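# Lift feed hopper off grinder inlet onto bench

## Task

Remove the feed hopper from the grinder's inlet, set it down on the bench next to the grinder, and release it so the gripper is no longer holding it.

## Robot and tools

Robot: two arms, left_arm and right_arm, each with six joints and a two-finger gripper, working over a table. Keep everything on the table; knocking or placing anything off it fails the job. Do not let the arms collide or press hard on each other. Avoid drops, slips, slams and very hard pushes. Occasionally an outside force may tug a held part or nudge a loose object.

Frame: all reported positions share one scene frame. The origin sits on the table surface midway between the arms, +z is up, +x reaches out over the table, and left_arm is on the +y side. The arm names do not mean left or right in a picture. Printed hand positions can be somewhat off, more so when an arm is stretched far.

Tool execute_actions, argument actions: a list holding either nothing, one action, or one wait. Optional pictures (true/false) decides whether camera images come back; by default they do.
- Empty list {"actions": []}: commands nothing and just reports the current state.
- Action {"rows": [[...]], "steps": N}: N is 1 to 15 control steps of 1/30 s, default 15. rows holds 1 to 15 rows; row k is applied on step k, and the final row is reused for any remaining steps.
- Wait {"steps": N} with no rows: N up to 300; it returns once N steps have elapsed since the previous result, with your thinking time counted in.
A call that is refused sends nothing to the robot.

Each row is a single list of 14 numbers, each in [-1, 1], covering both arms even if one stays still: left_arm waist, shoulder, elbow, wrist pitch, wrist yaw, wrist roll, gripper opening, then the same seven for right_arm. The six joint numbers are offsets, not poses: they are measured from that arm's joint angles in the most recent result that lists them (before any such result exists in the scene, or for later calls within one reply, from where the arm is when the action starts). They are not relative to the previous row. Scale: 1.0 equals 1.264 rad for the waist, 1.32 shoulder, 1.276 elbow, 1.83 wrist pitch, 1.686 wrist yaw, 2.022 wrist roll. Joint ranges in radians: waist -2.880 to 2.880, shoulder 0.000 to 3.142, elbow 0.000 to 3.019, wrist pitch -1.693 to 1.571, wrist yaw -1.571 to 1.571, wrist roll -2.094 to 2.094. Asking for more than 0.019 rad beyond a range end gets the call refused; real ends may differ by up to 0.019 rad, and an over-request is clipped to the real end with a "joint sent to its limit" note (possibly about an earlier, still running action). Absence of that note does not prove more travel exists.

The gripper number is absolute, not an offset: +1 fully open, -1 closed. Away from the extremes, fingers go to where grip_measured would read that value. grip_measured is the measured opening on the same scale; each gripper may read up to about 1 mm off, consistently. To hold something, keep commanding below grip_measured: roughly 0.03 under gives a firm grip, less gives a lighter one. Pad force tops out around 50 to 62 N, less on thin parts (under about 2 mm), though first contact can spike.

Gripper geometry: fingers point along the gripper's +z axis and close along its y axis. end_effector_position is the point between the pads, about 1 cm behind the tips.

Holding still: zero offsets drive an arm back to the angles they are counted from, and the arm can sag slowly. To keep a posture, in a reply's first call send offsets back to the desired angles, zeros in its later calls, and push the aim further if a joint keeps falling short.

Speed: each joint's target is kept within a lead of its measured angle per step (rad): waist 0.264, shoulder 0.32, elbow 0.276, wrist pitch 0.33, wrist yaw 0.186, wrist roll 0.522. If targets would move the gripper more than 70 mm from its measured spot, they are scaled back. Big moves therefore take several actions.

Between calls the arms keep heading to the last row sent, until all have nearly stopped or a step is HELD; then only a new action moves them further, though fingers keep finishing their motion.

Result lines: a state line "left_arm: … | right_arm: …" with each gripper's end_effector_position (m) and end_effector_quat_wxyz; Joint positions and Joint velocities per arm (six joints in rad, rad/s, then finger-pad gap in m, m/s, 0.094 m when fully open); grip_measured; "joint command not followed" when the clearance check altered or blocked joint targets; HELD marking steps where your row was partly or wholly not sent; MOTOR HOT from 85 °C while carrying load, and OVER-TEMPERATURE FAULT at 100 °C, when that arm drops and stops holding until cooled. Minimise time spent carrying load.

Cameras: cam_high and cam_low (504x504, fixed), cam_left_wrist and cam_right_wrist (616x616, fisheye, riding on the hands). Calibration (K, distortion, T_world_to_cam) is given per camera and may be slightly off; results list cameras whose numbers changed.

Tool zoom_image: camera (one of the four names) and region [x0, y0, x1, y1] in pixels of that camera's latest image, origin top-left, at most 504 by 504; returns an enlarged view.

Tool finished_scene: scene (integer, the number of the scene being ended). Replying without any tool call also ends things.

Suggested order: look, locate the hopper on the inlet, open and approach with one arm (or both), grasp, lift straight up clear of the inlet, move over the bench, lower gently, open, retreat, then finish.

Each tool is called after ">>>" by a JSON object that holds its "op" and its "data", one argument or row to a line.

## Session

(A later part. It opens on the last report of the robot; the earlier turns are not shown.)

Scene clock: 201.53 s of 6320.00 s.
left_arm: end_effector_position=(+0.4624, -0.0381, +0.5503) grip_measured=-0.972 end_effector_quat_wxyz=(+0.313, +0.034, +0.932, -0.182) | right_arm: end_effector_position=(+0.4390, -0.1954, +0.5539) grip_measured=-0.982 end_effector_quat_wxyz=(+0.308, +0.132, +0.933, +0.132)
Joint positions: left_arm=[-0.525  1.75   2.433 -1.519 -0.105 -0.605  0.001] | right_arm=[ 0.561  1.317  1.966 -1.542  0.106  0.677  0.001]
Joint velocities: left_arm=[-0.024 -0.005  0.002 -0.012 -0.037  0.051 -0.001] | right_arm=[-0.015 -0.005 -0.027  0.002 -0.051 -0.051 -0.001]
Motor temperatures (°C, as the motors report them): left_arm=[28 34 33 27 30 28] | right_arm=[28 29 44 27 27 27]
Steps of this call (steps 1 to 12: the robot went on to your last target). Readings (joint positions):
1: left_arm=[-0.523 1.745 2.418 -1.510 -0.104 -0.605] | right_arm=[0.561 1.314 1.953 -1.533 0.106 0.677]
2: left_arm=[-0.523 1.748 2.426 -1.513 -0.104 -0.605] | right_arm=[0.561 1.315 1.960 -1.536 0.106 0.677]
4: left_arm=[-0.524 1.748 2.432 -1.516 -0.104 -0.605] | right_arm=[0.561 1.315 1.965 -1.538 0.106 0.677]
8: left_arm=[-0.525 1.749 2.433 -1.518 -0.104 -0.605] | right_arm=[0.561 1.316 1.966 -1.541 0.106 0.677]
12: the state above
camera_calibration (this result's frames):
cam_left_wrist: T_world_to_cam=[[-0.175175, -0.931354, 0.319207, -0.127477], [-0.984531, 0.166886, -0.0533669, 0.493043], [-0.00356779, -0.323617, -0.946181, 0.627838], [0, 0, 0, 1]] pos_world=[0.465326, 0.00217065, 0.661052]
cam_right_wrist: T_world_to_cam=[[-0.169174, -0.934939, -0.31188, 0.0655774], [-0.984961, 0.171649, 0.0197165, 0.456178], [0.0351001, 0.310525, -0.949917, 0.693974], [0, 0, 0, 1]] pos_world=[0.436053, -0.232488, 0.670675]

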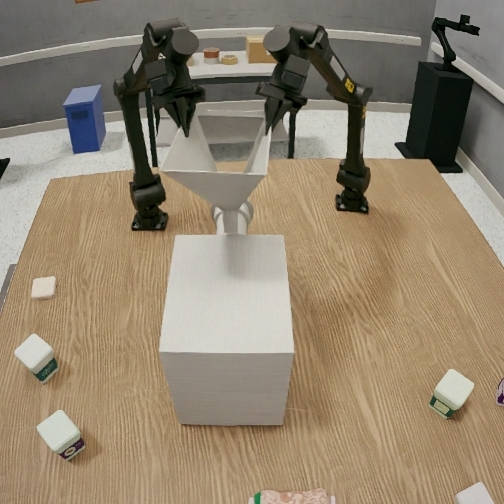

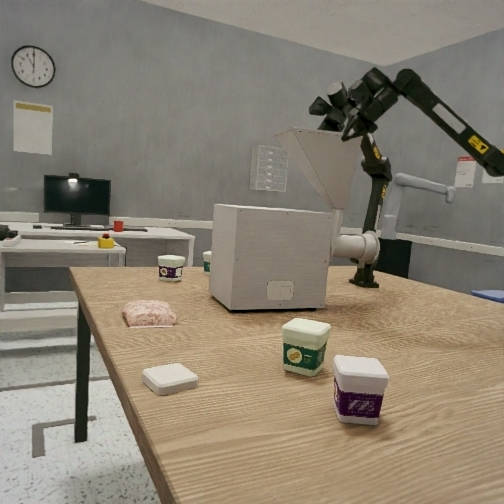

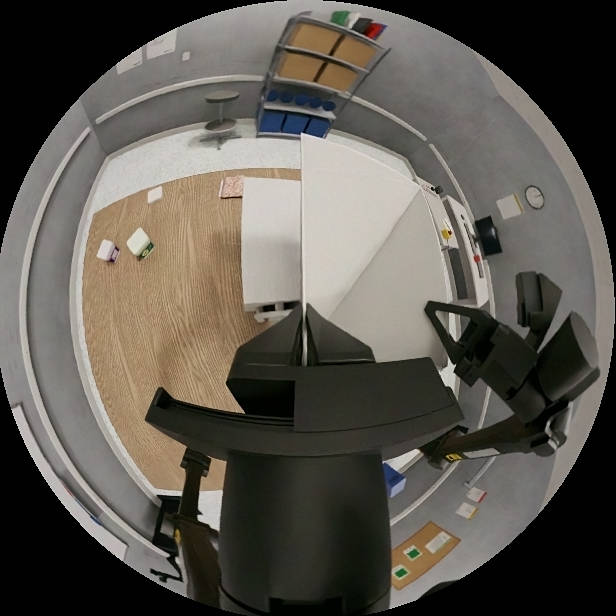

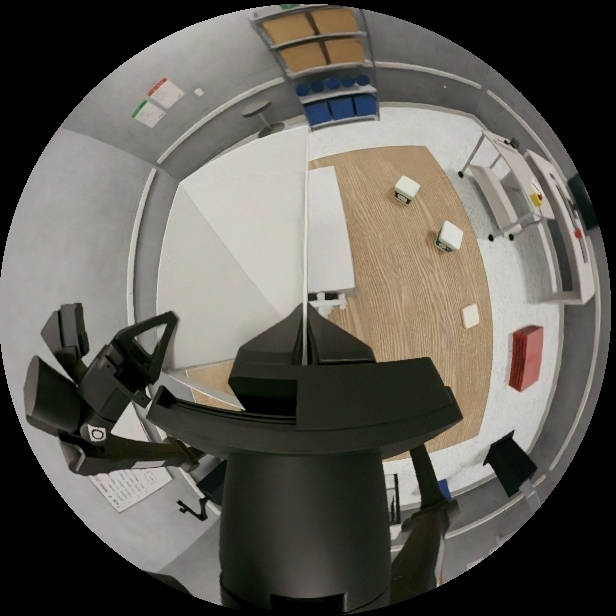

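>>> {"op": "execute_actions", "data": {
  "actions": [
    {"rows": [[0.001,-0.013,0.091,0.003,-0.003,0,-1,0,-0.008,0.084,-0.0045,0.005,0,-1],[0.001,-0.009,0.101,-0.001,-0.003,0,-1,0,-0.006,0.090,-0.007,0.005,0,-1],[0.001,-0.005,0.111,-0.005,-0.003,0,-1,0,-0.004,0.096,-0.0095,0.005,0,-1],[0.001,-0.001,0.121,-0.009,-0.003,0,-1,0,-0.002,0.102,-0.012,0.005,0,-1],[0.001,0.003,0.132,-0.0135,-0.003,0,-1,0,0.000,0.108,-0.0145,0.005,0,-1],[0.001,0.0075,0.143,-0.018,-0.003,0,-1,0,0.002,0.114,-0.017,0.005,0,-1],[0.001,0.012,0.154,-0.0225,-0.003,0,-1,0,0.0045,0.120,-0.0197,0.005,0,-1],[0.001,0.0165,0.165,-0.027,-0.003,0,-1,0,0.0067,0.126,-0.0223,0.005,0,-1],[0.001,0.021,0.1765,-0.0317,-0.003,0,-1,0,0.009,0.132,-0.025,0.005,0,-1],[0.001,0.026,0.188,-0.0365,-0.003,0,-1,0,0.0112,0.138,-0.0275,0.005,0,-1],[0.001,0.031,0.200,-0.0413,-0.003,0,-1,0,0.0135,0.1435,-0.030,0.005,0,-1],[0.001,0.036,0.212,-0.0463,-0.003,0,-1,0,0.0157,0.149,-0.0326,0.005,0,-1],[0.001,0.041,0.2235,-0.0513,-0.003,0,-1,0,0.018,0.155,-0.0352,0.005,0,-1],[0.001,0.046,0.235,-0.0563,-0.003,0,-1,0,0.020,0.1607,-0.0377,0.005,0,-1]], "steps": 15}
  ],
  "pictures": false
}}

>>> {"op": "execute_actions", "data": {
  "actions": [
    {"steps": 12}
  ]
}}

>>> {"op": "zoom_image", "data": {
  "camera": "cam_low",
  "region": [310, 185, 370, 245]
}}

Scene clock: 219.43 s of 6320.00 s.
left_arm: end_effector_position=(+0.4626, -0.0382, +0.5697) grip_measured=-0.972 end_effector_quat_wxyz=(+0.314, +0.034, +0.931, -0.183) | right_arm: end_effector_position=(+0.4385, -0.1958, +0.5736) grip_measured=-0.982 end_effector_quat_wxyz=(+0.309, +0.133, +0.932, +0.133)
Joint positions: left_arm=[-0.525  1.828  2.619 -1.626 -0.105 -0.605  0.001] | right_arm=[ 0.561  1.353  2.064 -1.602  0.107  0.677  0.001]
Joint velocities: left_arm=[ 0.005  0.122  0.32  -0.173 -0.081 -0.022 -0.001] | right_arm=[ 0.005  0.054  0.188 -0.066 -0.066  0.037  0.   ]
Motor temperatures (°C, as the motors report them): left_arm=[28 34 37 27 30 28] | right_arm=[28 30 48 27 27 27]
Steps of this call (steps 1 to 30: the robot went on to your last target; steps 31 to 90: nothing new was sent; then 14.40 s passed at rest; steps 91 to 105: all 15 steps of this action). Readings (joint positions):
91: left_arm=[-0.525 1.750 2.435 -1.521 -0.105 -0.605] | right_arm=[0.561 1.317 1.966 -1.543 0.106 0.677]
92: left_arm=[-0.525 1.753 2.440 -1.526 -0.105 -0.605] | right_arm=[0.561 1.318 1.967 -1.545 0.106 0.677]
94: left_arm=[-0.525 1.762 2.459 -1.538 -0.105 -0.605] | right_arm=[0.561 1.322 1.977 -1.551 0.106 0.677]
98: left_arm=[-0.525 1.785 2.512 -1.570 -0.107 -0.605] | right_arm=[0.561 1.335 2.007 -1.571 0.107 0.677]
105: the state above

Scene clock: 219.83 s of 6320.00 s.
left_arm: end_effector_position=(+0.4619, -0.0383, +0.5701) grip_measured=-0.972 end_effector_quat_wxyz=(+0.312, +0.034, +0.932, -0.182) | right_arm: end_effector_position=(+0.4383, -0.1958, +0.5739) grip_measured=-0.982 end_effector_quat_wxyz=(+0.307, +0.132, +0.933, +0.132)
Joint positions: left_arm=[-0.525  1.834  2.633 -1.637 -0.105 -0.605  0.001] | right_arm=[ 0.561  1.357  2.072 -1.61   0.106  0.677  0.001]
Joint velocities: left_arm=[-0.015 -0.005  0.002  0.002  0.022 -0.037 -0.001] | right_arm=[-0.005 -0.015 -0.007  0.002  0.007 -0.066  0.   ]
Motor temperatures (°C, as the motors report them): left_arm=[28 34 37 27 30 28] | right_arm=[28 30 48 27 27 27]
Steps of this call (steps 1 to 12: the robot went on to your last target). Readings (joint positions):
1: left_arm=[-0.525 1.831 2.627 -1.629 -0.105 -0.605] | right_arm=[0.561 1.355 2.069 -1.604 0.107 0.677]
2: left_arm=[-0.525 1.832 2.632 -1.631 -0.105 -0.605] | right_arm=[0.561 1.356 2.071 -1.605 0.107 0.677]
4: left_arm=[-0.525 1.833 2.633 -1.633 -0.105 -0.605] | right_arm=[0.561 1.356 2.072 -1.606 0.106 0.677]
8: left_arm=[-0.525 1.834 2.633 -1.636 -0.105 -0.605] | right_arm=[0.561 1.357 2.072 -1.609 0.106 0.677]
12: the state above
camera_calibration (this result's frames):
cam_left_wrist: T_world_to_cam=[[-0.17552, -0.931541, 0.318472, -0.13348], [-0.984464, 0.16769, -0.0520685, 0.492878], [-0.00490072, -0.322663, -0.946501, 0.647359], [0, 0, 0, 1]] pos_world=[0.464965, 0.00188581, 0.680899]
cam_right_wrist: T_world_to_cam=[[-0.170005, -0.935281, -0.310399, 0.0707474], [-0.98488, 0.171909, 0.0214289, 0.454165], [0.0333183, 0.309349, -0.950365, 0.713911], [0, 0, 0, 1]] pos_world=[0.435539, -0.232754, 0.690704]

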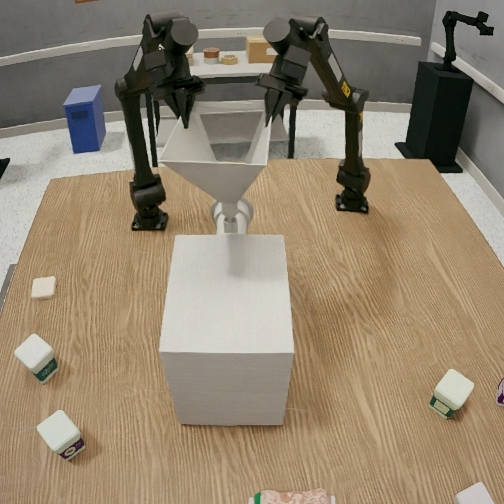

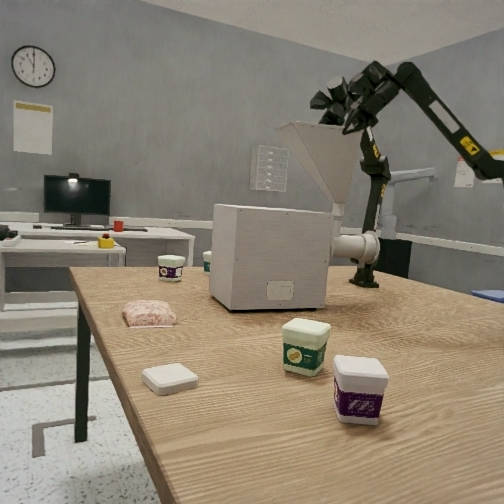

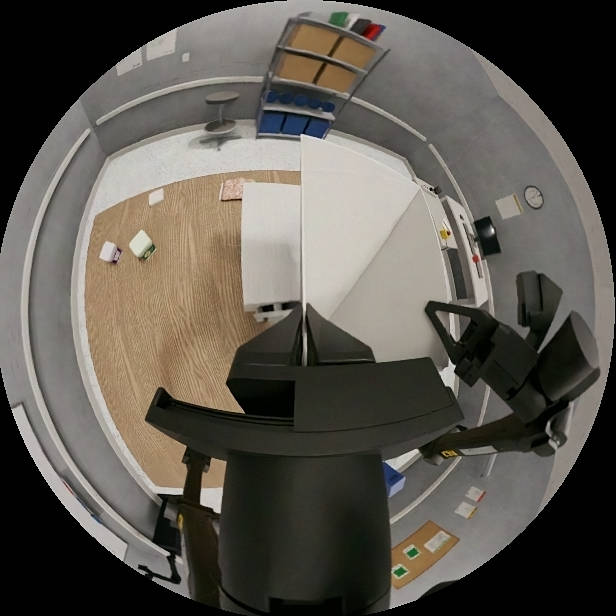

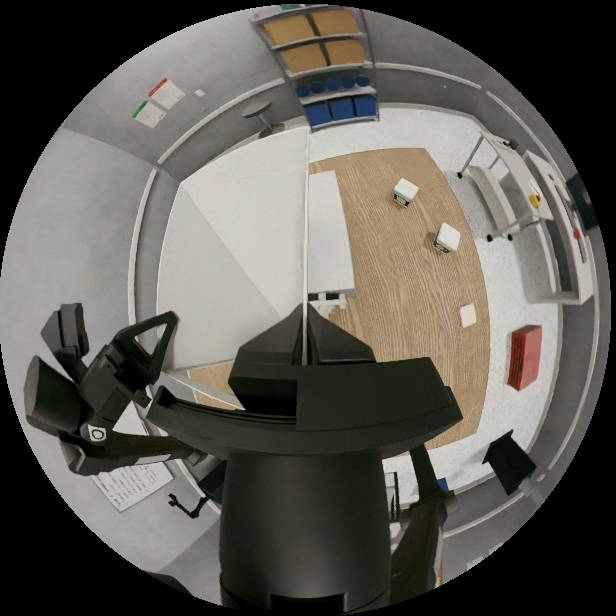

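Region (310, 185, 370, 245) of cam_low's 504x504 image, scaled by 8.400, with more detail than that image has.

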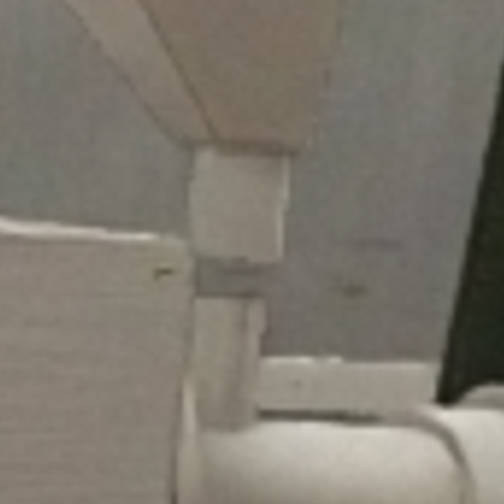

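>>> {"op": "execute_actions", "data": {
  "actions": [
    {"rows": [[0.002,-0.032,0.052,0.016,-0.004,-0.003,-1,0.009,-0.016,0.066,-0.002,0.007,0.004,-1],[0.004,-0.055,0.011,0.028,-0.006,-0.007,-1,0.023,-0.022,0.049,-0.002,0.009,0.009,-1],[0.005,-0.082,-0.038,0.041,-0.008,-0.011,-1,0.034,-0.029,0.032,-0.003,0.013,0.015,-1],[0.005,-0.105,-0.074,0.049,-0.010,-0.013,-1,0.048,-0.030,0.031,-0.003,0.017,0.019,-1],[0.006,-0.128,-0.110,0.057,-0.013,-0.016,-1,0.064,-0.031,0.029,-0.004,0.021,0.024,-1],[0.007,-0.152,-0.144,0.064,-0.015,-0.018,-1,0.079,-0.033,0.027,-0.004,0.026,0.029,-1],[0.007,-0.173,-0.176,0.070,-0.018,-0.021,-1,0.095,-0.034,0.024,-0.005,0.030,0.034,-1],[0.008,-0.193,-0.205,0.075,-0.020,-0.023,-1,0.110,-0.035,0.023,-0.005,0.035,0.038,-1],[0.009,-0.213,-0.232,0.079,-0.023,-0.026,-1,0.126,-0.037,0.020,-0.005,0.040,0.043,-1],[0.009,-0.233,-0.259,0.083,-0.026,-0.028,-1,0.141,-0.038,0.018,-0.006,0.044,0.048,-1],[0.010,-0.251,-0.283,0.086,-0.028,-0.030,-1,0.157,-0.040,0.016,-0.006,0.049,0.053,-1],[0.010,-0.269,-0.306,0.089,-0.031,-0.033,-1,0.173,-0.041,0.014,-0.007,0.053,0.058,-1],[0.011,-0.283,-0.324,0.090,-0.033,-0.035,-1,0.186,-0.042,0.013,-0.007,0.057,0.062,-1],[0.012,-0.296,-0.339,0.092,-0.035,-0.037,-1,0.198,-0.043,0.011,-0.007,0.061,0.066,-1],[0.012,-0.305,-0.349,0.092,-0.036,-0.038,-1,0.206,-0.044,0.010,-0.008,0.063,0.068,-1]], "steps": 15}
  ],
  "pictures": false
}}

>>> {"op": "execute_actions", "data": {
  "actions": [
    {"steps": 15}
  ]
}}

Scene clock: 231.53 s of 6320.00 s.
left_arm: end_effector_position=(+0.4089, +0.0293, +0.5701) grip_measured=-0.972 end_effector_quat_wxyz=(+0.321, -0.006, +0.932, -0.166) | right_arm: end_effector_position=(+0.3955, -0.1289, +0.5756) grip_measured=-0.982 end_effector_quat_wxyz=(+0.307, +0.093, +0.937, +0.138)
Joint positions: left_arm=[-0.513  1.529  2.21  -1.526 -0.158 -0.66   0.001] | right_arm=[ 0.777  1.353  2.074 -1.633  0.204  0.776  0.001]
Joint velocities: left_arm=[ 0.005 -0.816 -0.74   0.051 -0.095 -0.168  0.001] | right_arm=[ 0.63  -0.093 -0.022 -0.002  0.022  0.3   -0.   ]
Motor temperatures (°C, as the motors report them): left_arm=[28 34 37 27 30 28] | right_arm=[28 30 48 27 27 27]
Steps of this call (steps 1 to 30: the robot went on to your last target; steps 31 to 120: nothing new was sent; then 7.20 s passed at rest; steps 121 to 135: all 15 steps of this action). Readings (joint positions):
121: left_arm=[-0.524 1.848 2.639 -1.644 -0.106 -0.608] | right_arm=[0.560 1.367 2.074 -1.623 0.115 0.679]
122: left_arm=[-0.524 1.847 2.638 -1.642 -0.107 -0.609] | right_arm=[0.561 1.367 2.074 -1.623 0.116 0.681]
124: left_arm=[-0.524 1.825 2.591 -1.615 -0.111 -0.612] | right_arm=[0.570 1.367 2.074 -1.623 0.129 0.687]
128: left_arm=[-0.522 1.735 2.445 -1.562 -0.124 -0.631] | right_arm=[0.620 1.366 2.074 -1.632 0.165 0.706]
135: the state above

Scene clock: 232.03 s of 6320.00 s.
left_arm: end_effector_position=(+0.3881, +0.0439, +0.5818) grip_measured=-0.972 end_effector_quat_wxyz=(+0.329, -0.007, +0.928, -0.174) | right_arm: end_effector_position=(+0.3757, -0.1147, +0.5839) grip_measured=-0.982 end_effector_quat_wxyz=(+0.309, +0.089, +0.934, +0.157)
Joint positions: left_arm=[-0.519  1.463  2.163 -1.521 -0.161 -0.664  0.001] | right_arm=[ 0.835  1.333  2.072 -1.63   0.214  0.82   0.001]
Joint velocities: left_arm=[-0.015 -0.005 -0.002 -0.012  0.007  0.022 -0.001] | right_arm=[-0.015 -0.005  0.007  0.007  0.066 -0.007  0.001]
Motor temperatures (°C, as the motors report them): left_arm=[28 34 37 27 30 28] | right_arm=[28 30 48 27 27 27]
Steps of this call (steps 1 to 15: the robot went on to your last target). Readings (joint positions):
1: left_arm=[-0.513 1.504 2.190 -1.526 -0.159 -0.663] | right_arm=[0.796 1.350 2.074 -1.633 0.204 0.786]
2: left_arm=[-0.513 1.485 2.178 -1.526 -0.159 -0.663] | right_arm=[0.812 1.346 2.074 -1.633 0.202 0.796]
4: left_arm=[-0.514 1.464 2.168 -1.526 -0.159 -0.664] | right_arm=[0.832 1.338 2.074 -1.629 0.201 0.815]
8: left_arm=[-0.519 1.463 2.164 -1.523 -0.160 -0.664] | right_arm=[0.835 1.333 2.074 -1.630 0.213 0.820]
15: the state above
camera_calibration (this result's frames):
cam_left_wrist: T_world_to_cam=[[-0.0998202, -0.939198, 0.328546, -0.108549], [-0.994101, 0.080059, -0.0731714, 0.426879], [0.0424194, -0.333911, -0.941649, 0.663826], [0, 0, 0, 1]] pos_world=[0.385366, 0.0855342, 0.69199]
cam_right_wrist: T_world_to_cam=[[-0.0733863, -0.940659, -0.331324, 0.114382], [-0.997029, 0.0769954, 0.00223922, 0.383272], [0.0234041, 0.330504, -0.943514, 0.702628], [0, 0, 0, 1]] pos_world=[0.374083, -0.154137, 0.699979]

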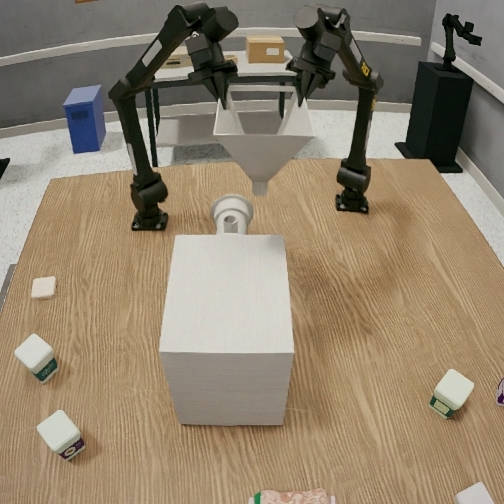

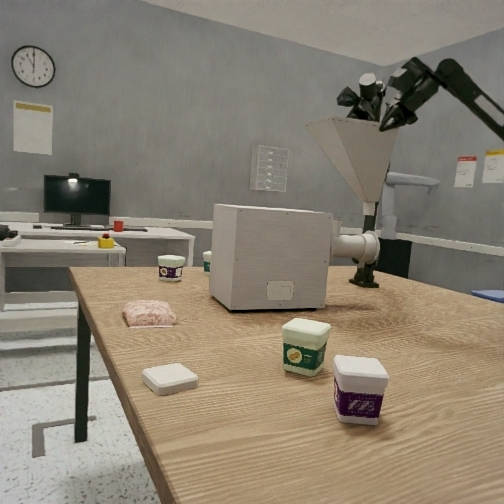

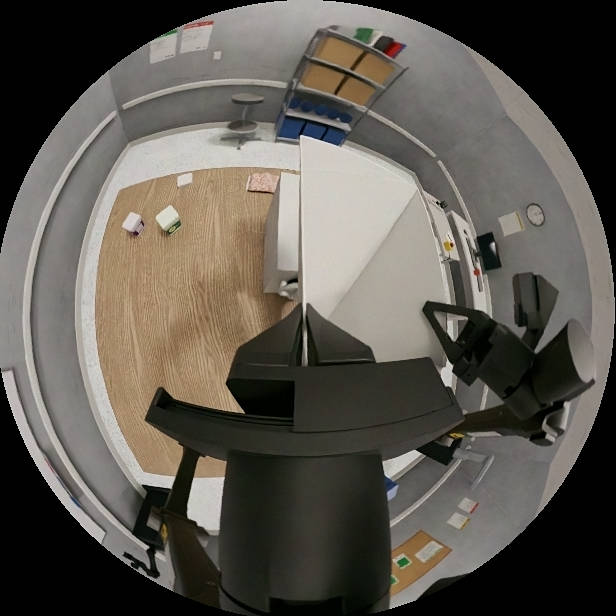

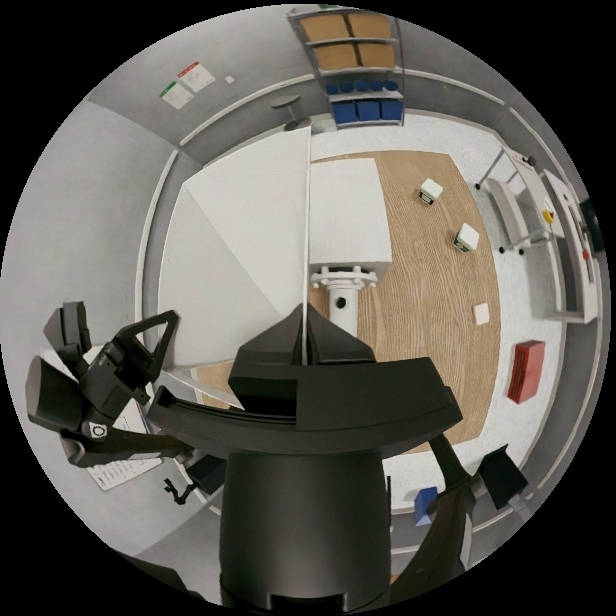

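>>> {"op": "execute_actions", "data": {
  "actions": [
    {"rows": [[0.007,-0.027,0.013,0.024,-0.002,-0.009,-1,0,-0.020,0.009,0.008,0,0.001,-1],[0.009,-0.034,0.002,0.018,-0.002,-0.010,-1,0.013,-0.014,0.006,0.014,0,0.005,-1],[0.011,-0.047,-0.015,0.012,-0.002,-0.013,-1,0.027,-0.005,0.002,0.021,0,0.009,-1],[0.014,-0.063,-0.036,0.006,-0.003,-0.017,-1,0.039,-0.003,-0.003,0.022,0,0.013,-1],[0.017,-0.081,-0.061,0.006,-0.003,-0.021,-1,0.053,-0.001,-0.008,0.023,0,0.018,-1],[0.021,-0.102,-0.089,0.005,-0.003,-0.025,-1,0.069,0.002,-0.015,0.024,0.001,0.023,-1],[0.026,-0.126,-0.120,0.004,-0.004,-0.030,-1,0.087,0.005,-0.022,0.025,0.001,0.029,-1],[0.030,-0.149,-0.151,0.003,-0.004,-0.036,-1,0.106,0.008,-0.029,0.027,0.001,0.035,-1],[0.034,-0.173,-0.183,0.002,-0.005,-0.041,-1,0.124,0.012,-0.037,0.028,0.001,0.041,-1],[0.039,-0.196,-0.214,0.001,-0.005,-0.046,-1,0.142,0.015,-0.044,0.029,0.001,0.047,-1],[0.043,-0.220,-0.245,-0.001,-0.006,-0.051,-1,0.160,0.018,-0.051,0.031,0.001,0.053,-1],[0.047,-0.241,-0.273,-0.001,-0.006,-0.056,-1,0.176,0.021,-0.058,0.032,0.002,0.059,-1],[0.050,-0.259,-0.298,-0.002,-0.007,-0.060,-1,0.191,0.023,-0.063,0.033,0.002,0.063,-1],[0.053,-0.272,-0.315,-0.003,-0.007,-0.063,-1,0.201,0.025,-0.067,0.034,0.002,0.067,-1],[0.055,-0.283,-0.329,-0.003,-0.007,-0.065,-1,0.209,0.027,-0.071,0.034,0.002,0.069,-1]], "steps": 15}
  ],
  "pictures": false
}}

>>> {"op": "execute_actions", "data": {
  "actions": [
    {"steps": 12}
  ],
  "pictures": false
}}

Scene clock: 247.00 s of 6320.00 s.
left_arm: end_effector_position=(+0.3172, +0.1391, +0.5200) grip_measured=-0.972 end_effector_quat_wxyz=(+0.282, -0.082, +0.946, -0.136) | right_arm: end_effector_position=(+0.3272, -0.0193, +0.5236) grip_measured=-0.982 end_effector_quat_wxyz=(+0.244, +0.027, +0.957, +0.156)
Joint positions: left_arm=[-0.457  1.167  1.759 -1.545 -0.17  -0.769  0.001] | right_arm=[ 1.06   1.384  1.98  -1.615  0.213  0.927  0.001]
Joint velocities: left_arm=[ 0.132 -0.864 -0.769 -0.183 -0.022 -0.3    0.001] | right_arm=[ 0.65   0.132 -0.144  0.125 -0.066  0.33  -0.001]
Motor temperatures (°C, as the motors report them): left_arm=[28 34 35 27 30 28] | right_arm=[28 30 43 27 27 27]
Steps of this call (steps 1 to 15: the robot went on to your last target; steps 16 to 90: nothing new was sent; then 11.47 s passed at rest; steps 91 to 105: all 15 steps of this action). Readings (joint positions):
91: left_arm=[-0.519 1.463 2.162 -1.521 -0.161 -0.664] | right_arm=[0.835 1.333 2.072 -1.630 0.214 0.820]
92: left_arm=[-0.519 1.463 2.159 -1.521 -0.161 -0.664] | right_arm=[0.835 1.333 2.072 -1.630 0.214 0.820]
94: left_arm=[-0.519 1.457 2.143 -1.521 -0.163 -0.666] | right_arm=[0.841 1.334 2.067 -1.630 0.219 0.820]
98: left_arm=[-0.505 1.389 2.027 -1.518 -0.165 -0.700] | right_arm=[0.888 1.343 2.034 -1.630 0.225 0.833]
105: the state above

Scene clock: 247.40 s of 6320.00 s.
left_arm: end_effector_position=(+0.2971, +0.1591, +0.5200) grip_measured=-0.972 end_effector_quat_wxyz=(+0.283, -0.096, +0.945, -0.134) | right_arm: end_effector_position=(+0.3119, +0.0016, +0.5213) grip_measured=-0.982 end_effector_quat_wxyz=(+0.239, +0.018, +0.956, +0.171)
Joint positions: left_arm=[-0.45   1.105  1.717 -1.567 -0.177 -0.789  0.001] | right_arm=[ 1.112  1.389  1.974 -1.594  0.21   0.96   0.001]
Joint velocities: left_arm=[ 0.005 -0.015 -0.002  0.002 -0.007 -0.037  0.001] | right_arm=[-0.005 -0.015  0.002 -0.007  0.022 -0.051 -0.   ]
Motor temperatures (°C, as the motors report them): left_arm=[28 34 35 27 30 28] | right_arm=[28 30 43 27 27 27]
Steps of this call (steps 1 to 12: the robot went on to your last target). Readings (joint positions):
1: left_arm=[-0.453 1.141 1.737 -1.552 -0.170 -0.776] | right_arm=[1.079 1.388 1.976 -1.611 0.210 0.937]
2: left_arm=[-0.451 1.122 1.724 -1.560 -0.173 -0.783] | right_arm=[1.094 1.391 1.974 -1.607 0.204 0.947]
4: left_arm=[-0.450 1.102 1.717 -1.571 -0.178 -0.789] | right_arm=[1.113 1.392 1.974 -1.597 0.202 0.958]
8: left_arm=[-0.450 1.104 1.717 -1.570 -0.177 -0.789] | right_arm=[1.114 1.389 1.974 -1.594 0.210 0.960]
12: the state above

>>> {"op": "execute_actions", "data": {
  "actions": [
    {"rows": [[0.004,-0.016,0.013,0.025,0.004,-0.004,-1,-0.005,-0.015,0.003,0.018,0.001,0.002,-1],[0.007,-0.021,0.003,0.028,0.006,-0.004,-1,0.001,-0.015,-0.003,0.023,-0.003,0.003,-1],[0.011,-0.030,-0.014,0.030,0.010,-0.005,-1,0.007,-0.014,-0.015,0.027,-0.006,0.005,-1],[0.017,-0.040,-0.035,0.032,0.014,-0.006,-1,0.011,-0.014,-0.028,0.033,-0.010,0.008,-1],[0.023,-0.053,-0.059,0.035,0.019,-0.006,-1,0.016,-0.013,-0.044,0.039,-0.015,0.010,-1],[0.030,-0.067,-0.086,0.038,0.025,-0.007,-1,0.021,-0.013,-0.062,0.047,-0.020,0.014,-1],[0.038,-0.083,-0.116,0.041,0.031,-0.009,-1,0.027,-0.012,-0.082,0.055,-0.026,0.017,-1],[0.046,-0.099,-0.147,0.045,0.038,-0.010,-1,0.033,-0.011,-0.102,0.063,-0.032,0.021,-1],[0.054,-0.115,-0.178,0.048,0.044,-0.011,-1,0.039,-0.011,-0.123,0.072,-0.037,0.024,-1],[0.062,-0.131,-0.208,0.052,0.051,-0.012,-1,0.046,-0.010,-0.143,0.080,-0.043,0.028,-1],[0.070,-0.147,-0.239,0.055,0.057,-0.013,-1,0.052,-0.009,-0.163,0.088,-0.049,0.031,-1],[0.077,-0.161,-0.266,0.058,0.063,-0.014,-1,0.057,-0.009,-0.181,0.096,-0.054,0.034,-1],[0.084,-0.173,-0.290,0.061,0.068,-0.015,-1,0.062,-0.008,-0.197,0.102,-0.059,0.037,-1],[0.088,-0.182,-0.307,0.063,0.072,-0.016,-1,0.065,-0.008,-0.208,0.107,-0.062,0.039,-1],[0.092,-0.189,-0.321,0.064,0.075,-0.016,-1,0.068,-0.008,-0.217,0.110,-0.065,0.041,-1]], "steps": 15}
  ],
  "pictures": false
}}

>>> {"op": "execute_actions", "data": {
  "actions": [
    {"steps": 12}
  ]
}}

Scene clock: 251.07 s of 6320.00 s.
left_arm: end_effector_position=(+0.2575, +0.2030, +0.4043) grip_measured=-0.972 end_effector_quat_wxyz=(+0.203, -0.141, +0.961, -0.126) | right_arm: end_effector_position=(+0.2819, +0.0461, +0.4085) grip_measured=-0.982 end_effector_quat_wxyz=(+0.151, -0.007, +0.976, +0.154)
Joint positions: left_arm=[-0.349  0.917  1.32  -1.494 -0.061 -0.819  0.001] | right_arm=[ 1.176  1.397  1.707 -1.456  0.103  1.011  0.001]
Joint velocities: left_arm=[ 0.2   -0.503 -0.818  0.002  0.125 -0.081  0.   ] | right_arm=[ 0.269  0.132 -0.496  0.344 -0.271  0.212 -0.001]
Motor temperatures (°C, as the motors report them): left_arm=[28 33 35 27 30 28] | right_arm=[28 30 43 27 27 27]
Steps of this call (steps 1 to 30: the robot went on to your last target; steps 31 to 90: nothing new was sent; then 0.17 s passed at rest; steps 91 to 105: all 15 steps of this action). Readings (joint positions):
91: left_arm=[-0.450 1.105 1.717 -1.567 -0.177 -0.789] | right_arm=[1.112 1.389 1.974 -1.594 0.210 0.960]
92: left_arm=[-0.450 1.105 1.715 -1.566 -0.177 -0.789] | right_arm=[1.112 1.389 1.973 -1.594 0.209 0.960]
94: left_arm=[-0.446 1.100 1.698 -1.556 -0.169 -0.789] | right_arm=[1.112 1.388 1.963 -1.592 0.205 0.960]
98: left_arm=[-0.419 1.054 1.587 -1.521 -0.129 -0.796] | right_arm=[1.116 1.383 1.888 -1.561 0.175 0.963]
105: the state above

Scene clock: 251.47 s of 6320.00 s.
left_arm: end_effector_position=(+0.2500, +0.2118, +0.3906) grip_measured=-0.972 end_effector_quat_wxyz=(+0.199, -0.149, +0.961, -0.123) | right_arm: end_effector_position=(+0.2756, +0.0555, +0.3937) grip_measured=-0.982 end_effector_quat_wxyz=(+0.144, -0.005, +0.978, +0.153)
Joint positions: left_arm=[-0.335  0.884  1.269 -1.487 -0.058 -0.824  0.001] | right_arm=[ 1.195  1.406  1.679 -1.432  0.099  1.035  0.001]
Joint velocities: left_arm=[-0.005 -0.005  0.002  0.017 -0.066 -0.037  0.   ] | right_arm=[ 0.015 -0.005 -0.007 -0.022 -0.007 -0.007  0.   ]
Motor temperatures (°C, as the motors report them): left_arm=[28 33 35 27 30 28] | right_arm=[28 30 43 27 27 27]
Steps of this call (steps 1 to 12: the robot went on to your last target). Readings (joint positions):
1: left_arm=[-0.343 0.903 1.296 -1.494 -0.058 -0.822] | right_arm=[1.184 1.401 1.693 -1.447 0.097 1.019]
2: left_arm=[-0.340 0.892 1.280 -1.494 -0.057 -0.823] | right_arm=[1.191 1.406 1.684 -1.442 0.094 1.026]
4: left_arm=[-0.336 0.884 1.269 -1.494 -0.057 -0.824] | right_arm=[1.195 1.411 1.679 -1.436 0.094 1.034]
8: left_arm=[-0.335 0.884 1.269 -1.487 -0.058 -0.824] | right_arm=[1.195 1.406 1.679 -1.432 0.098 1.035]
12: the state above
camera_calibration (this result's frames):
cam_left_wrist: T_world_to_cam=[[0.240049, -0.924133, 0.297245, 0.0223287], [-0.955751, -0.171349, 0.239122, 0.183828], [-0.170048, -0.341493, -0.924373, 0.593721], [0, 0, 0, 1]] pos_world=[0.271295, 0.254885, 0.498226]
cam_right_wrist: T_world_to_cam=[[0.0572286, -0.957885, -0.28139, 0.14935], [-0.939947, -0.146691, 0.308189, 0.146969], [-0.336488, 0.246855, -0.908757, 0.559408], [0, 0, 0, 1]] pos_world=[0.31783, 0.0265267, 0.505097]

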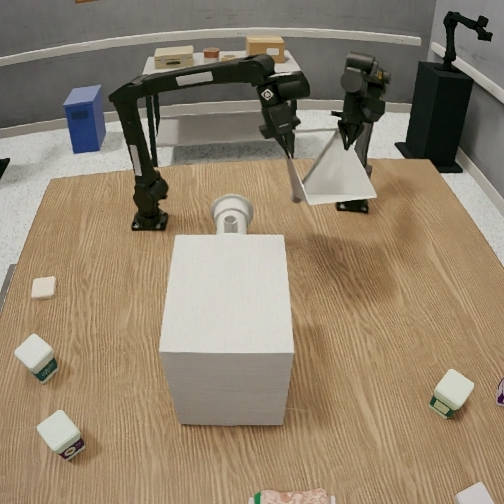

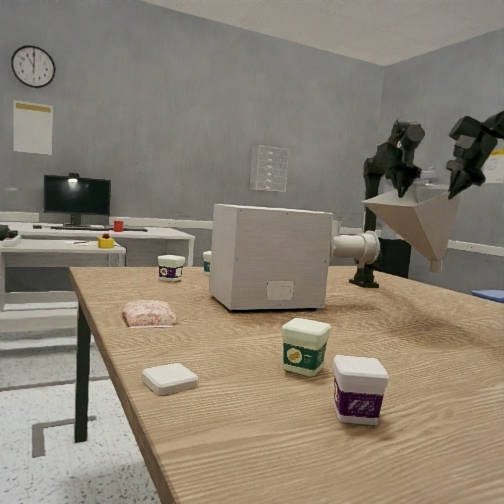

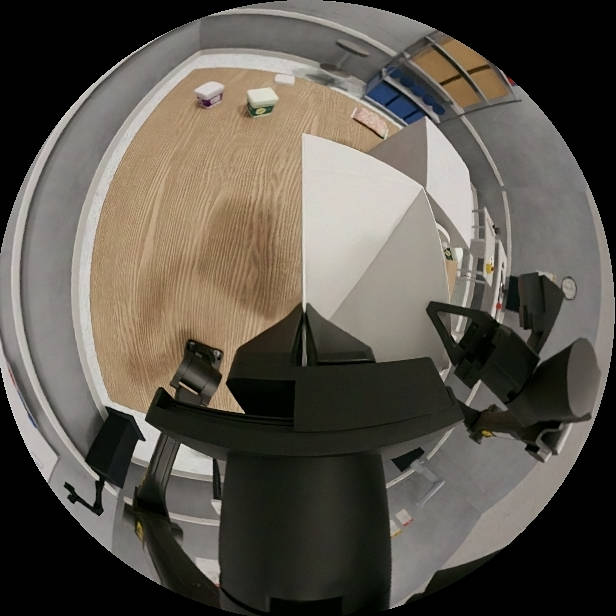

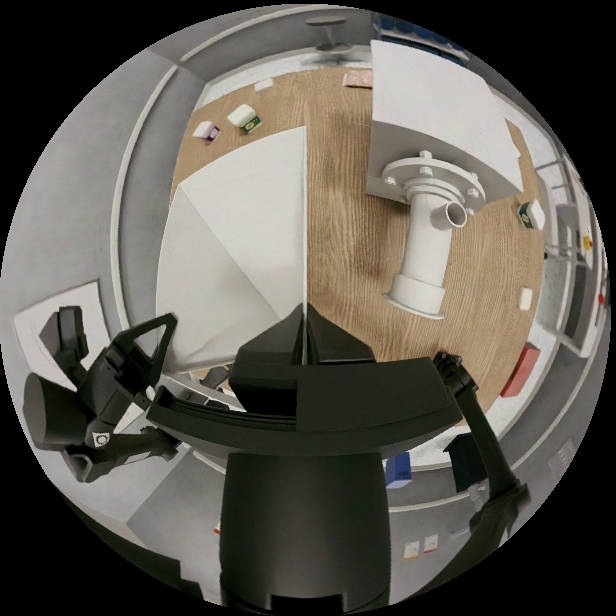

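>>> {"op": "execute_actions", "data": {
  "actions": [
    {"rows": [[0.001,-0.022,0.025,0.021,0.004,0,-1,0.003,-0.018,0.011,0.024,-0.001,0.004,-1],[0.003,-0.025,0.016,0.023,0.006,0,-1,0.004,-0.017,0.004,0.028,-0.004,0.004,-1],[0.006,-0.029,0.001,0.027,0.009,0,-1,0.005,-0.016,-0.008,0.035,-0.007,0.005,-1],[0.010,-0.035,-0.017,0.032,0.013,0,-1,0.005,-0.014,-0.022,0.043,-0.012,0.005,-1],[0.015,-0.042,-0.038,0.038,0.017,0,-1,0.006,-0.012,-0.038,0.053,-0.017,0.006,-1],[0.020,-0.050,-0.063,0.044,0.022,0,-1,0.007,-0.010,-0.057,0.064,-0.023,0.006,-1],[0.026,-0.058,-0.090,0.051,0.028,0,-1,0.009,-0.007,-0.078,0.077,-0.030,0.007,-1],[0.032,-0.067,-0.117,0.059,0.033,0,-1,0.010,-0.004,-0.099,0.089,-0.036,0.008,-1],[0.038,-0.076,-0.144,0.066,0.039,0,-1,0.011,-0.002,-0.120,0.102,-0.043,0.009,-1],[0.043,-0.085,-0.172,0.073,0.045,0,-1,0.012,0.001,-0.141,0.114,-0.050,0.009,-1],[0.049,-0.093,-0.199,0.081,0.050,0,-1,0.014,0.004,-0.162,0.127,-0.056,0.010,-1],[0.054,-0.101,-0.223,0.087,0.055,0,-1,0.015,0.006,-0.181,0.138,-0.062,0.011,-1],[0.059,-0.108,-0.244,0.093,0.060,0,-1,0.016,0.008,-0.197,0.148,-0.067,0.011,-1],[0.062,-0.113,-0.259,0.097,0.063,0,-1,0.016,0.009,-0.209,0.155,-0.071,0.012,-1],[0.065,-0.117,-0.272,0.100,0.065,0,-1,0.017,0.011,-0.218,0.161,-0.074,0.012,-1]], "steps": 15}
  ],
  "pictures": false
}}

>>> {"op": "execute_actions", "data": {
  "actions": [
    {"steps": 12}
  ]
}}

Scene clock: 255.80 s of 6320.00 s.
left_arm: end_effector_position=(+0.2227, +0.2297, +0.2739) grip_measured=-0.972 end_effector_quat_wxyz=(+0.137, -0.174, +0.967, -0.126) | right_arm: end_effector_position=(+0.2557, +0.0746, +0.2762) grip_measured=-0.982 end_effector_quat_wxyz=(+0.075, -0.022, +0.985, +0.152)
Joint positions: left_arm=[-0.267  0.779  0.931 -1.351  0.038 -0.825  0.001] | right_arm=[ 1.208  1.43   1.412 -1.213 -0.019  1.038  0.001]
Joint velocities: left_arm=[ 0.132 -0.142 -0.759  0.242  0.242 -0.066 -0.   ] | right_arm=[ 0.063  0.23  -0.535  0.53  -0.271  0.081  0.001]
Motor temperatures (°C, as the motors report them): left_arm=[28 33 35 27 30 28] | right_arm=[28 30 43 27 27 27]
Steps of this call (steps 1 to 30: the robot went on to your last target; steps 31 to 115: nothing new was sent; steps 116 to 130: all 15 steps of this action). Readings (joint positions):
116: left_arm=[-0.335 0.884 1.269 -1.487 -0.058 -0.824] | right_arm=[1.195 1.406 1.679 -1.432 0.099 1.035]
117: left_arm=[-0.335 0.884 1.269 -1.486 -0.057 -0.824] | right_arm=[1.195 1.406 1.679 -1.431 0.098 1.035]
119: left_arm=[-0.332 0.880 1.260 -1.480 -0.055 -0.824] | right_arm=[1.195 1.405 1.671 -1.423 0.095 1.035]
123: left_arm=[-0.311 0.840 1.174 -1.435 -0.026 -0.823] | right_arm=[1.195 1.399 1.602 -1.364 0.064 1.035]
130: the state above

Scene clock: 256.20 s of 6320.00 s.
left_arm: end_effector_position=(+0.2174, +0.2349, +0.2549) grip_measured=-0.972 end_effector_quat_wxyz=(+0.129, -0.183, +0.967, -0.122) | right_arm: end_effector_position=(+0.2531, +0.0803, +0.2544) grip_measured=-0.982 end_effector_quat_wxyz=(+0.067, -0.022, +0.986, +0.149)
Joint positions: left_arm=[-0.256  0.763  0.878 -1.332  0.042 -0.832  0.001] | right_arm=[ 1.215  1.451  1.379 -1.172 -0.028  1.046  0.001]
Joint velocities: left_arm=[-0.015  0.005 -0.007  0.012  0.022  0.037  0.   ] | right_arm=[-0.005 -0.005 -0.012  0.012  0.037 -0.007 -0.   ]
Motor temperatures (°C, as the motors report them): left_arm=[28 33 35 27 30 28] | right_arm=[28 30 43 27 27 27]
Steps of this call (steps 1 to 12: the robot went on to your last target). Readings (joint positions):
1: left_arm=[-0.263 0.776 0.908 -1.345 0.042 -0.827] | right_arm=[1.210 1.439 1.396 -1.198 -0.026 1.040]
2: left_arm=[-0.261 0.776 0.892 -1.342 0.043 -0.829] | right_arm=[1.213 1.447 1.386 -1.189 -0.031 1.043]
4: left_arm=[-0.259 0.776 0.879 -1.342 0.043 -0.832] | right_arm=[1.215 1.457 1.379 -1.180 -0.032 1.046]
8: left_arm=[-0.256 0.770 0.878 -1.334 0.042 -0.832] | right_arm=[1.215 1.452 1.379 -1.175 -0.028 1.046]
12: the state above
camera_calibration (this result's frames):
cam_left_wrist: T_world_to_cam=[[0.324946, -0.902211, 0.283595, 0.0716316], [-0.901969, -0.205483, 0.379774, 0.149541], [-0.284362, -0.379199, -0.880537, 0.493116], [0, 0, 0, 1]] pos_world=[0.251828, 0.282344, 0.357102]
cam_right_wrist: T_world_to_cam=[[0.0690734, -0.959124, -0.274427, 0.130549], [-0.874958, -0.190393, 0.445196, 0.124622], [-0.479247, 0.209361, -0.852344, 0.443934], [0, 0, 0, 1]] pos_world=[0.312775, 0.055997, 0.35873]

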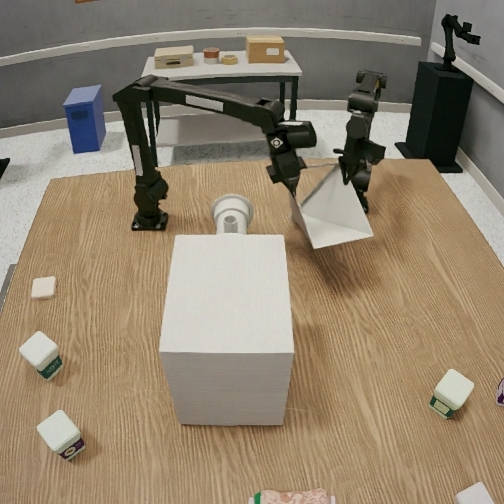

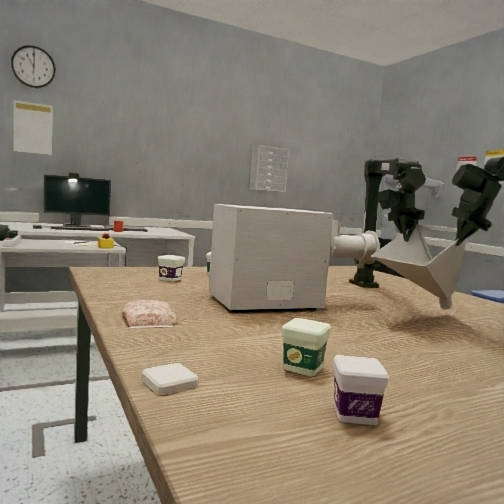

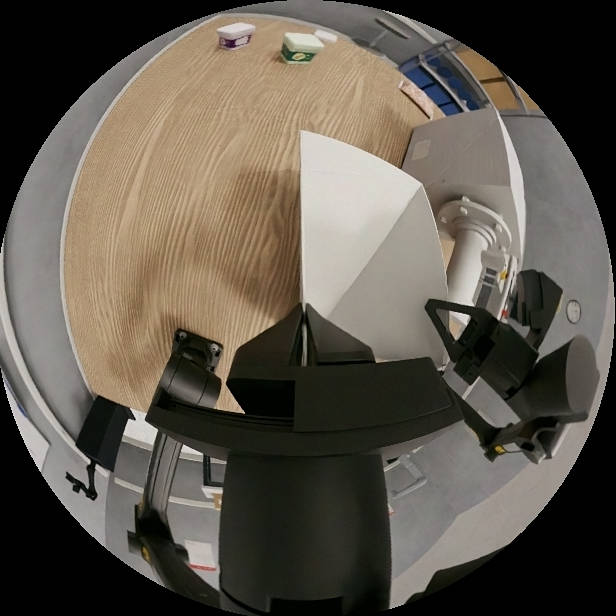

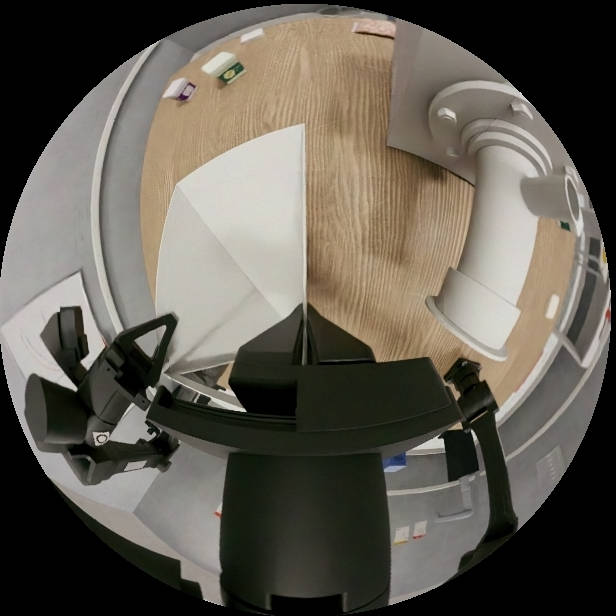

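>>> {"op": "execute_actions", "data": {
  "actions": [
    {"rows": [[0.002,-0.025,0.031,0.017,0.006,0.003,-1,0.001,-0.021,0.014,0.021,0,0.006,-1],[0.002,-0.025,0.027,0.020,0.006,0.003,-1,0.001,-0.020,0.011,0.024,0,0.006,-1],[0.002,-0.026,0.023,0.023,0.006,0.003,-1,0.001,-0.020,0.007,0.027,0,0.006,-1],[0.002,-0.026,0.018,0.026,0.006,0.003,-1,0.001,-0.019,0.003,0.030,0,0.006,-1],[0.002,-0.026,0.013,0.029,0.006,0.003,-1,0.001,-0.019,-0.001,0.033,0,0.006,-1],[0.002,-0.027,0.009,0.032,0.006,0.003,-1,0.001,-0.018,-0.005,0.036,0,0.006,-1],[0.002,-0.027,0.005,0.035,0.006,0.003,-1,0.001,-0.018,-0.008,0.039,0,0.006,-1],[0.002,-0.027,0.001,0.037,0.006,0.003,-1,0.001,-0.017,-0.011,0.042,0,0.006,-1],[0.002,-0.027,-0.002,0.039,0.006,0.003,-1,0.001,-0.017,-0.014,0.044,0,0.006,-1],[0.002,-0.028,-0.005,0.041,0.006,0.003,-1,0.001,-0.016,-0.016,0.046,0,0.006,-1],[0.002,-0.028,-0.007,0.043,0.006,0.003,-1,0.001,-0.016,-0.018,0.048,0,0.006,-1],[0.002,-0.028,-0.009,0.044,0.006,0.003,-1,0.001,-0.016,-0.020,0.049,0,0.006,-1],[0.002,-0.028,-0.011,0.045,0.006,0.003,-1,0.001,-0.015,-0.022,0.050,0,0.006,-1],[0.002,-0.028,-0.013,0.046,0.006,0.003,-1,0.001,-0.015,-0.023,0.051,0,0.006,-1],[0.002,-0.028,-0.014,0.047,0.006,0.003,-1,0.001,-0.015,-0.024,0.052,0,0.006,-1]], "steps": 15}
  ],
  "pictures": false
}}

>>> {"op": "execute_actions", "data": {
  "actions": [
    {"steps": 8}
  ]
}}

>>> {"op": "zoom_image", "data": {
  "camera": "cam_low",
  "region": [384, 230, 504, 350]
}}

Scene clock: 260.53 s of 6320.00 s.
left_arm: end_effector_position=(+0.2196, +0.2349, +0.2412) grip_measured=-0.972 end_effector_quat_wxyz=(+0.133, -0.183, +0.966, -0.122) | right_arm: end_effector_position=(+0.2545, +0.0808, +0.2417) grip_measured=-0.982 end_effector_quat_wxyz=(+0.072, -0.022, +0.986, +0.152)
Joint positions: left_arm=[-0.255  0.759  0.839 -1.289  0.038 -0.831  0.001] | right_arm=[ 1.215  1.45   1.343 -1.126 -0.022  1.046  0.001]
Joint velocities: left_arm=[ 0.005 -0.015 -0.056  0.042  0.037  0.11  -0.   ] | right_arm=[-0.015 -0.005 -0.056  0.09  -0.022  0.022 -0.001]
Motor temperatures (°C, as the motors report them): left_arm=[28 33 35 27 30 28] | right_arm=[28 30 43 27 27 27]
Steps of this call (steps 1 to 30: the robot went on to your last target; steps 31 to 90: nothing new was sent; then 0.83 s passed at rest; steps 91 to 105: all 15 steps of this action). Readings (joint positions):
91: left_arm=[-0.256 0.763 0.878 -1.332 0.042 -0.832] | right_arm=[1.215 1.451 1.379 -1.172 -0.028 1.046]
92: left_arm=[-0.256 0.763 0.878 -1.331 0.042 -0.832] | right_arm=[1.215 1.451 1.379 -1.171 -0.028 1.046]
94: left_arm=[-0.256 0.763 0.878 -1.329 0.040 -0.832] | right_arm=[1.215 1.451 1.379 -1.169 -0.027 1.046]
98: left_arm=[-0.255 0.760 0.867 -1.314 0.036 -0.832] | right_arm=[1.215 1.450 1.369 -1.154 -0.022 1.046]
105: the state above

Scene clock: 260.80 s of 6320.00 s.
left_arm: end_effector_position=(+0.2196, +0.2349, +0.2402) grip_measured=-0.972 end_effector_quat_wxyz=(+0.133, -0.183, +0.966, -0.122) | right_arm: end_effector_position=(+0.2544, +0.0807, +0.2406) grip_measured=-0.982 end_effector_quat_wxyz=(+0.072, -0.022, +0.986, +0.152)
Joint positions: left_arm=[-0.255  0.759  0.837 -1.286  0.038 -0.83   0.001] | right_arm=[ 1.215  1.45   1.34  -1.123 -0.022  1.046  0.001]
Joint velocities: left_arm=[-0.015 -0.015 -0.007  0.002 -0.051  0.037  0.   ] | right_arm=[-0.005 -0.015 -0.002  0.017 -0.022  0.066  0.001]
Motor temperatures (°C, as the motors report them): left_arm=[28 33 35 27 30 28] | right_arm=[28 30 43 27 27 27]
Steps of this call (steps 1 to 8: the robot went on to your last target). Readings (joint positions):
1: left_arm=[-0.255 0.759 0.838 -1.287 0.038 -0.831] | right_arm=[1.215 1.450 1.341 -1.125 -0.022 1.046]
2: left_arm=[-0.255 0.759 0.837 -1.287 0.038 -0.830] | right_arm=[1.215 1.450 1.341 -1.124 -0.022 1.046]
4: left_arm=[-0.255 0.759 0.837 -1.286 0.038 -0.830] | right_arm=[1.215 1.450 1.340 -1.123 -0.022 1.046]
8: the state above
camera_calibration (this result's frames):
cam_left_wrist: T_world_to_cam=[[0.323592, -0.902066, 0.285597, 0.0748755], [-0.904927, -0.206874, 0.3719, 0.160039], [-0.276396, -0.378788, -0.883247, 0.479648], [0, 0, 0, 1]] pos_world=[0.253167, 0.282335, 0.342744]
cam_right_wrist: T_world_to_cam=[[0.0699439, -0.957425, -0.28008, 0.128001], [-0.879535, -0.19166, 0.435528, 0.135582], [-0.470666, 0.215877, -0.855494, 0.430729], [0, 0, 0, 1]] pos_world=[0.313025, 0.0555521, 0.345287]

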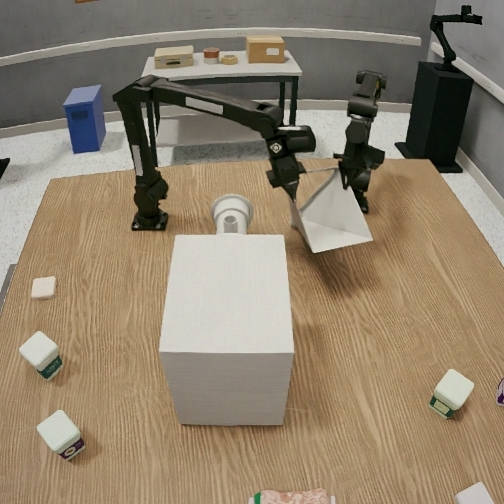

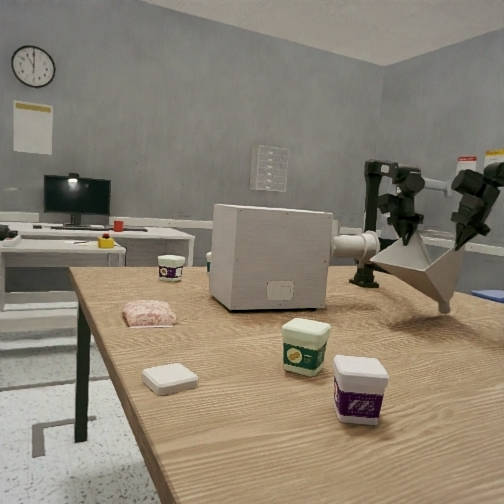

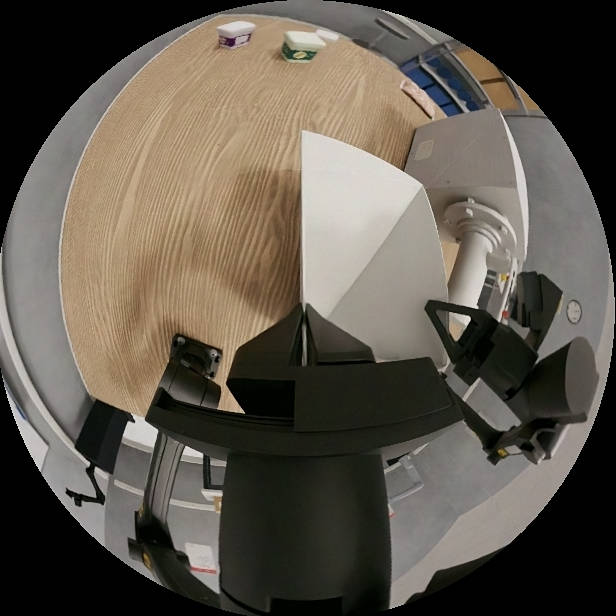

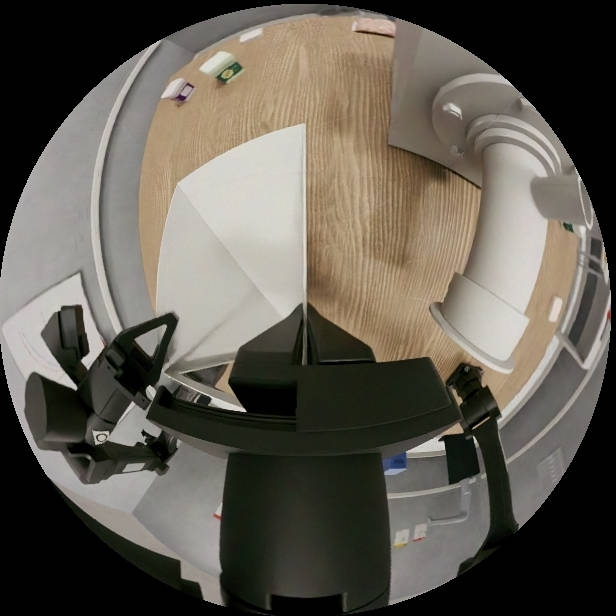

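Region (384, 230, 504, 350) of cam_low's 504x504 image, scaled by 4.200, with more detail than that image has.

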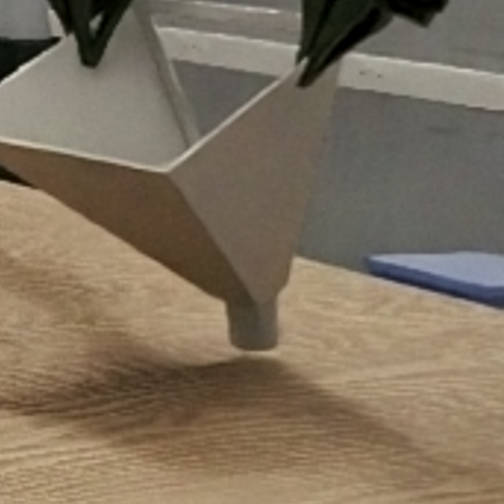

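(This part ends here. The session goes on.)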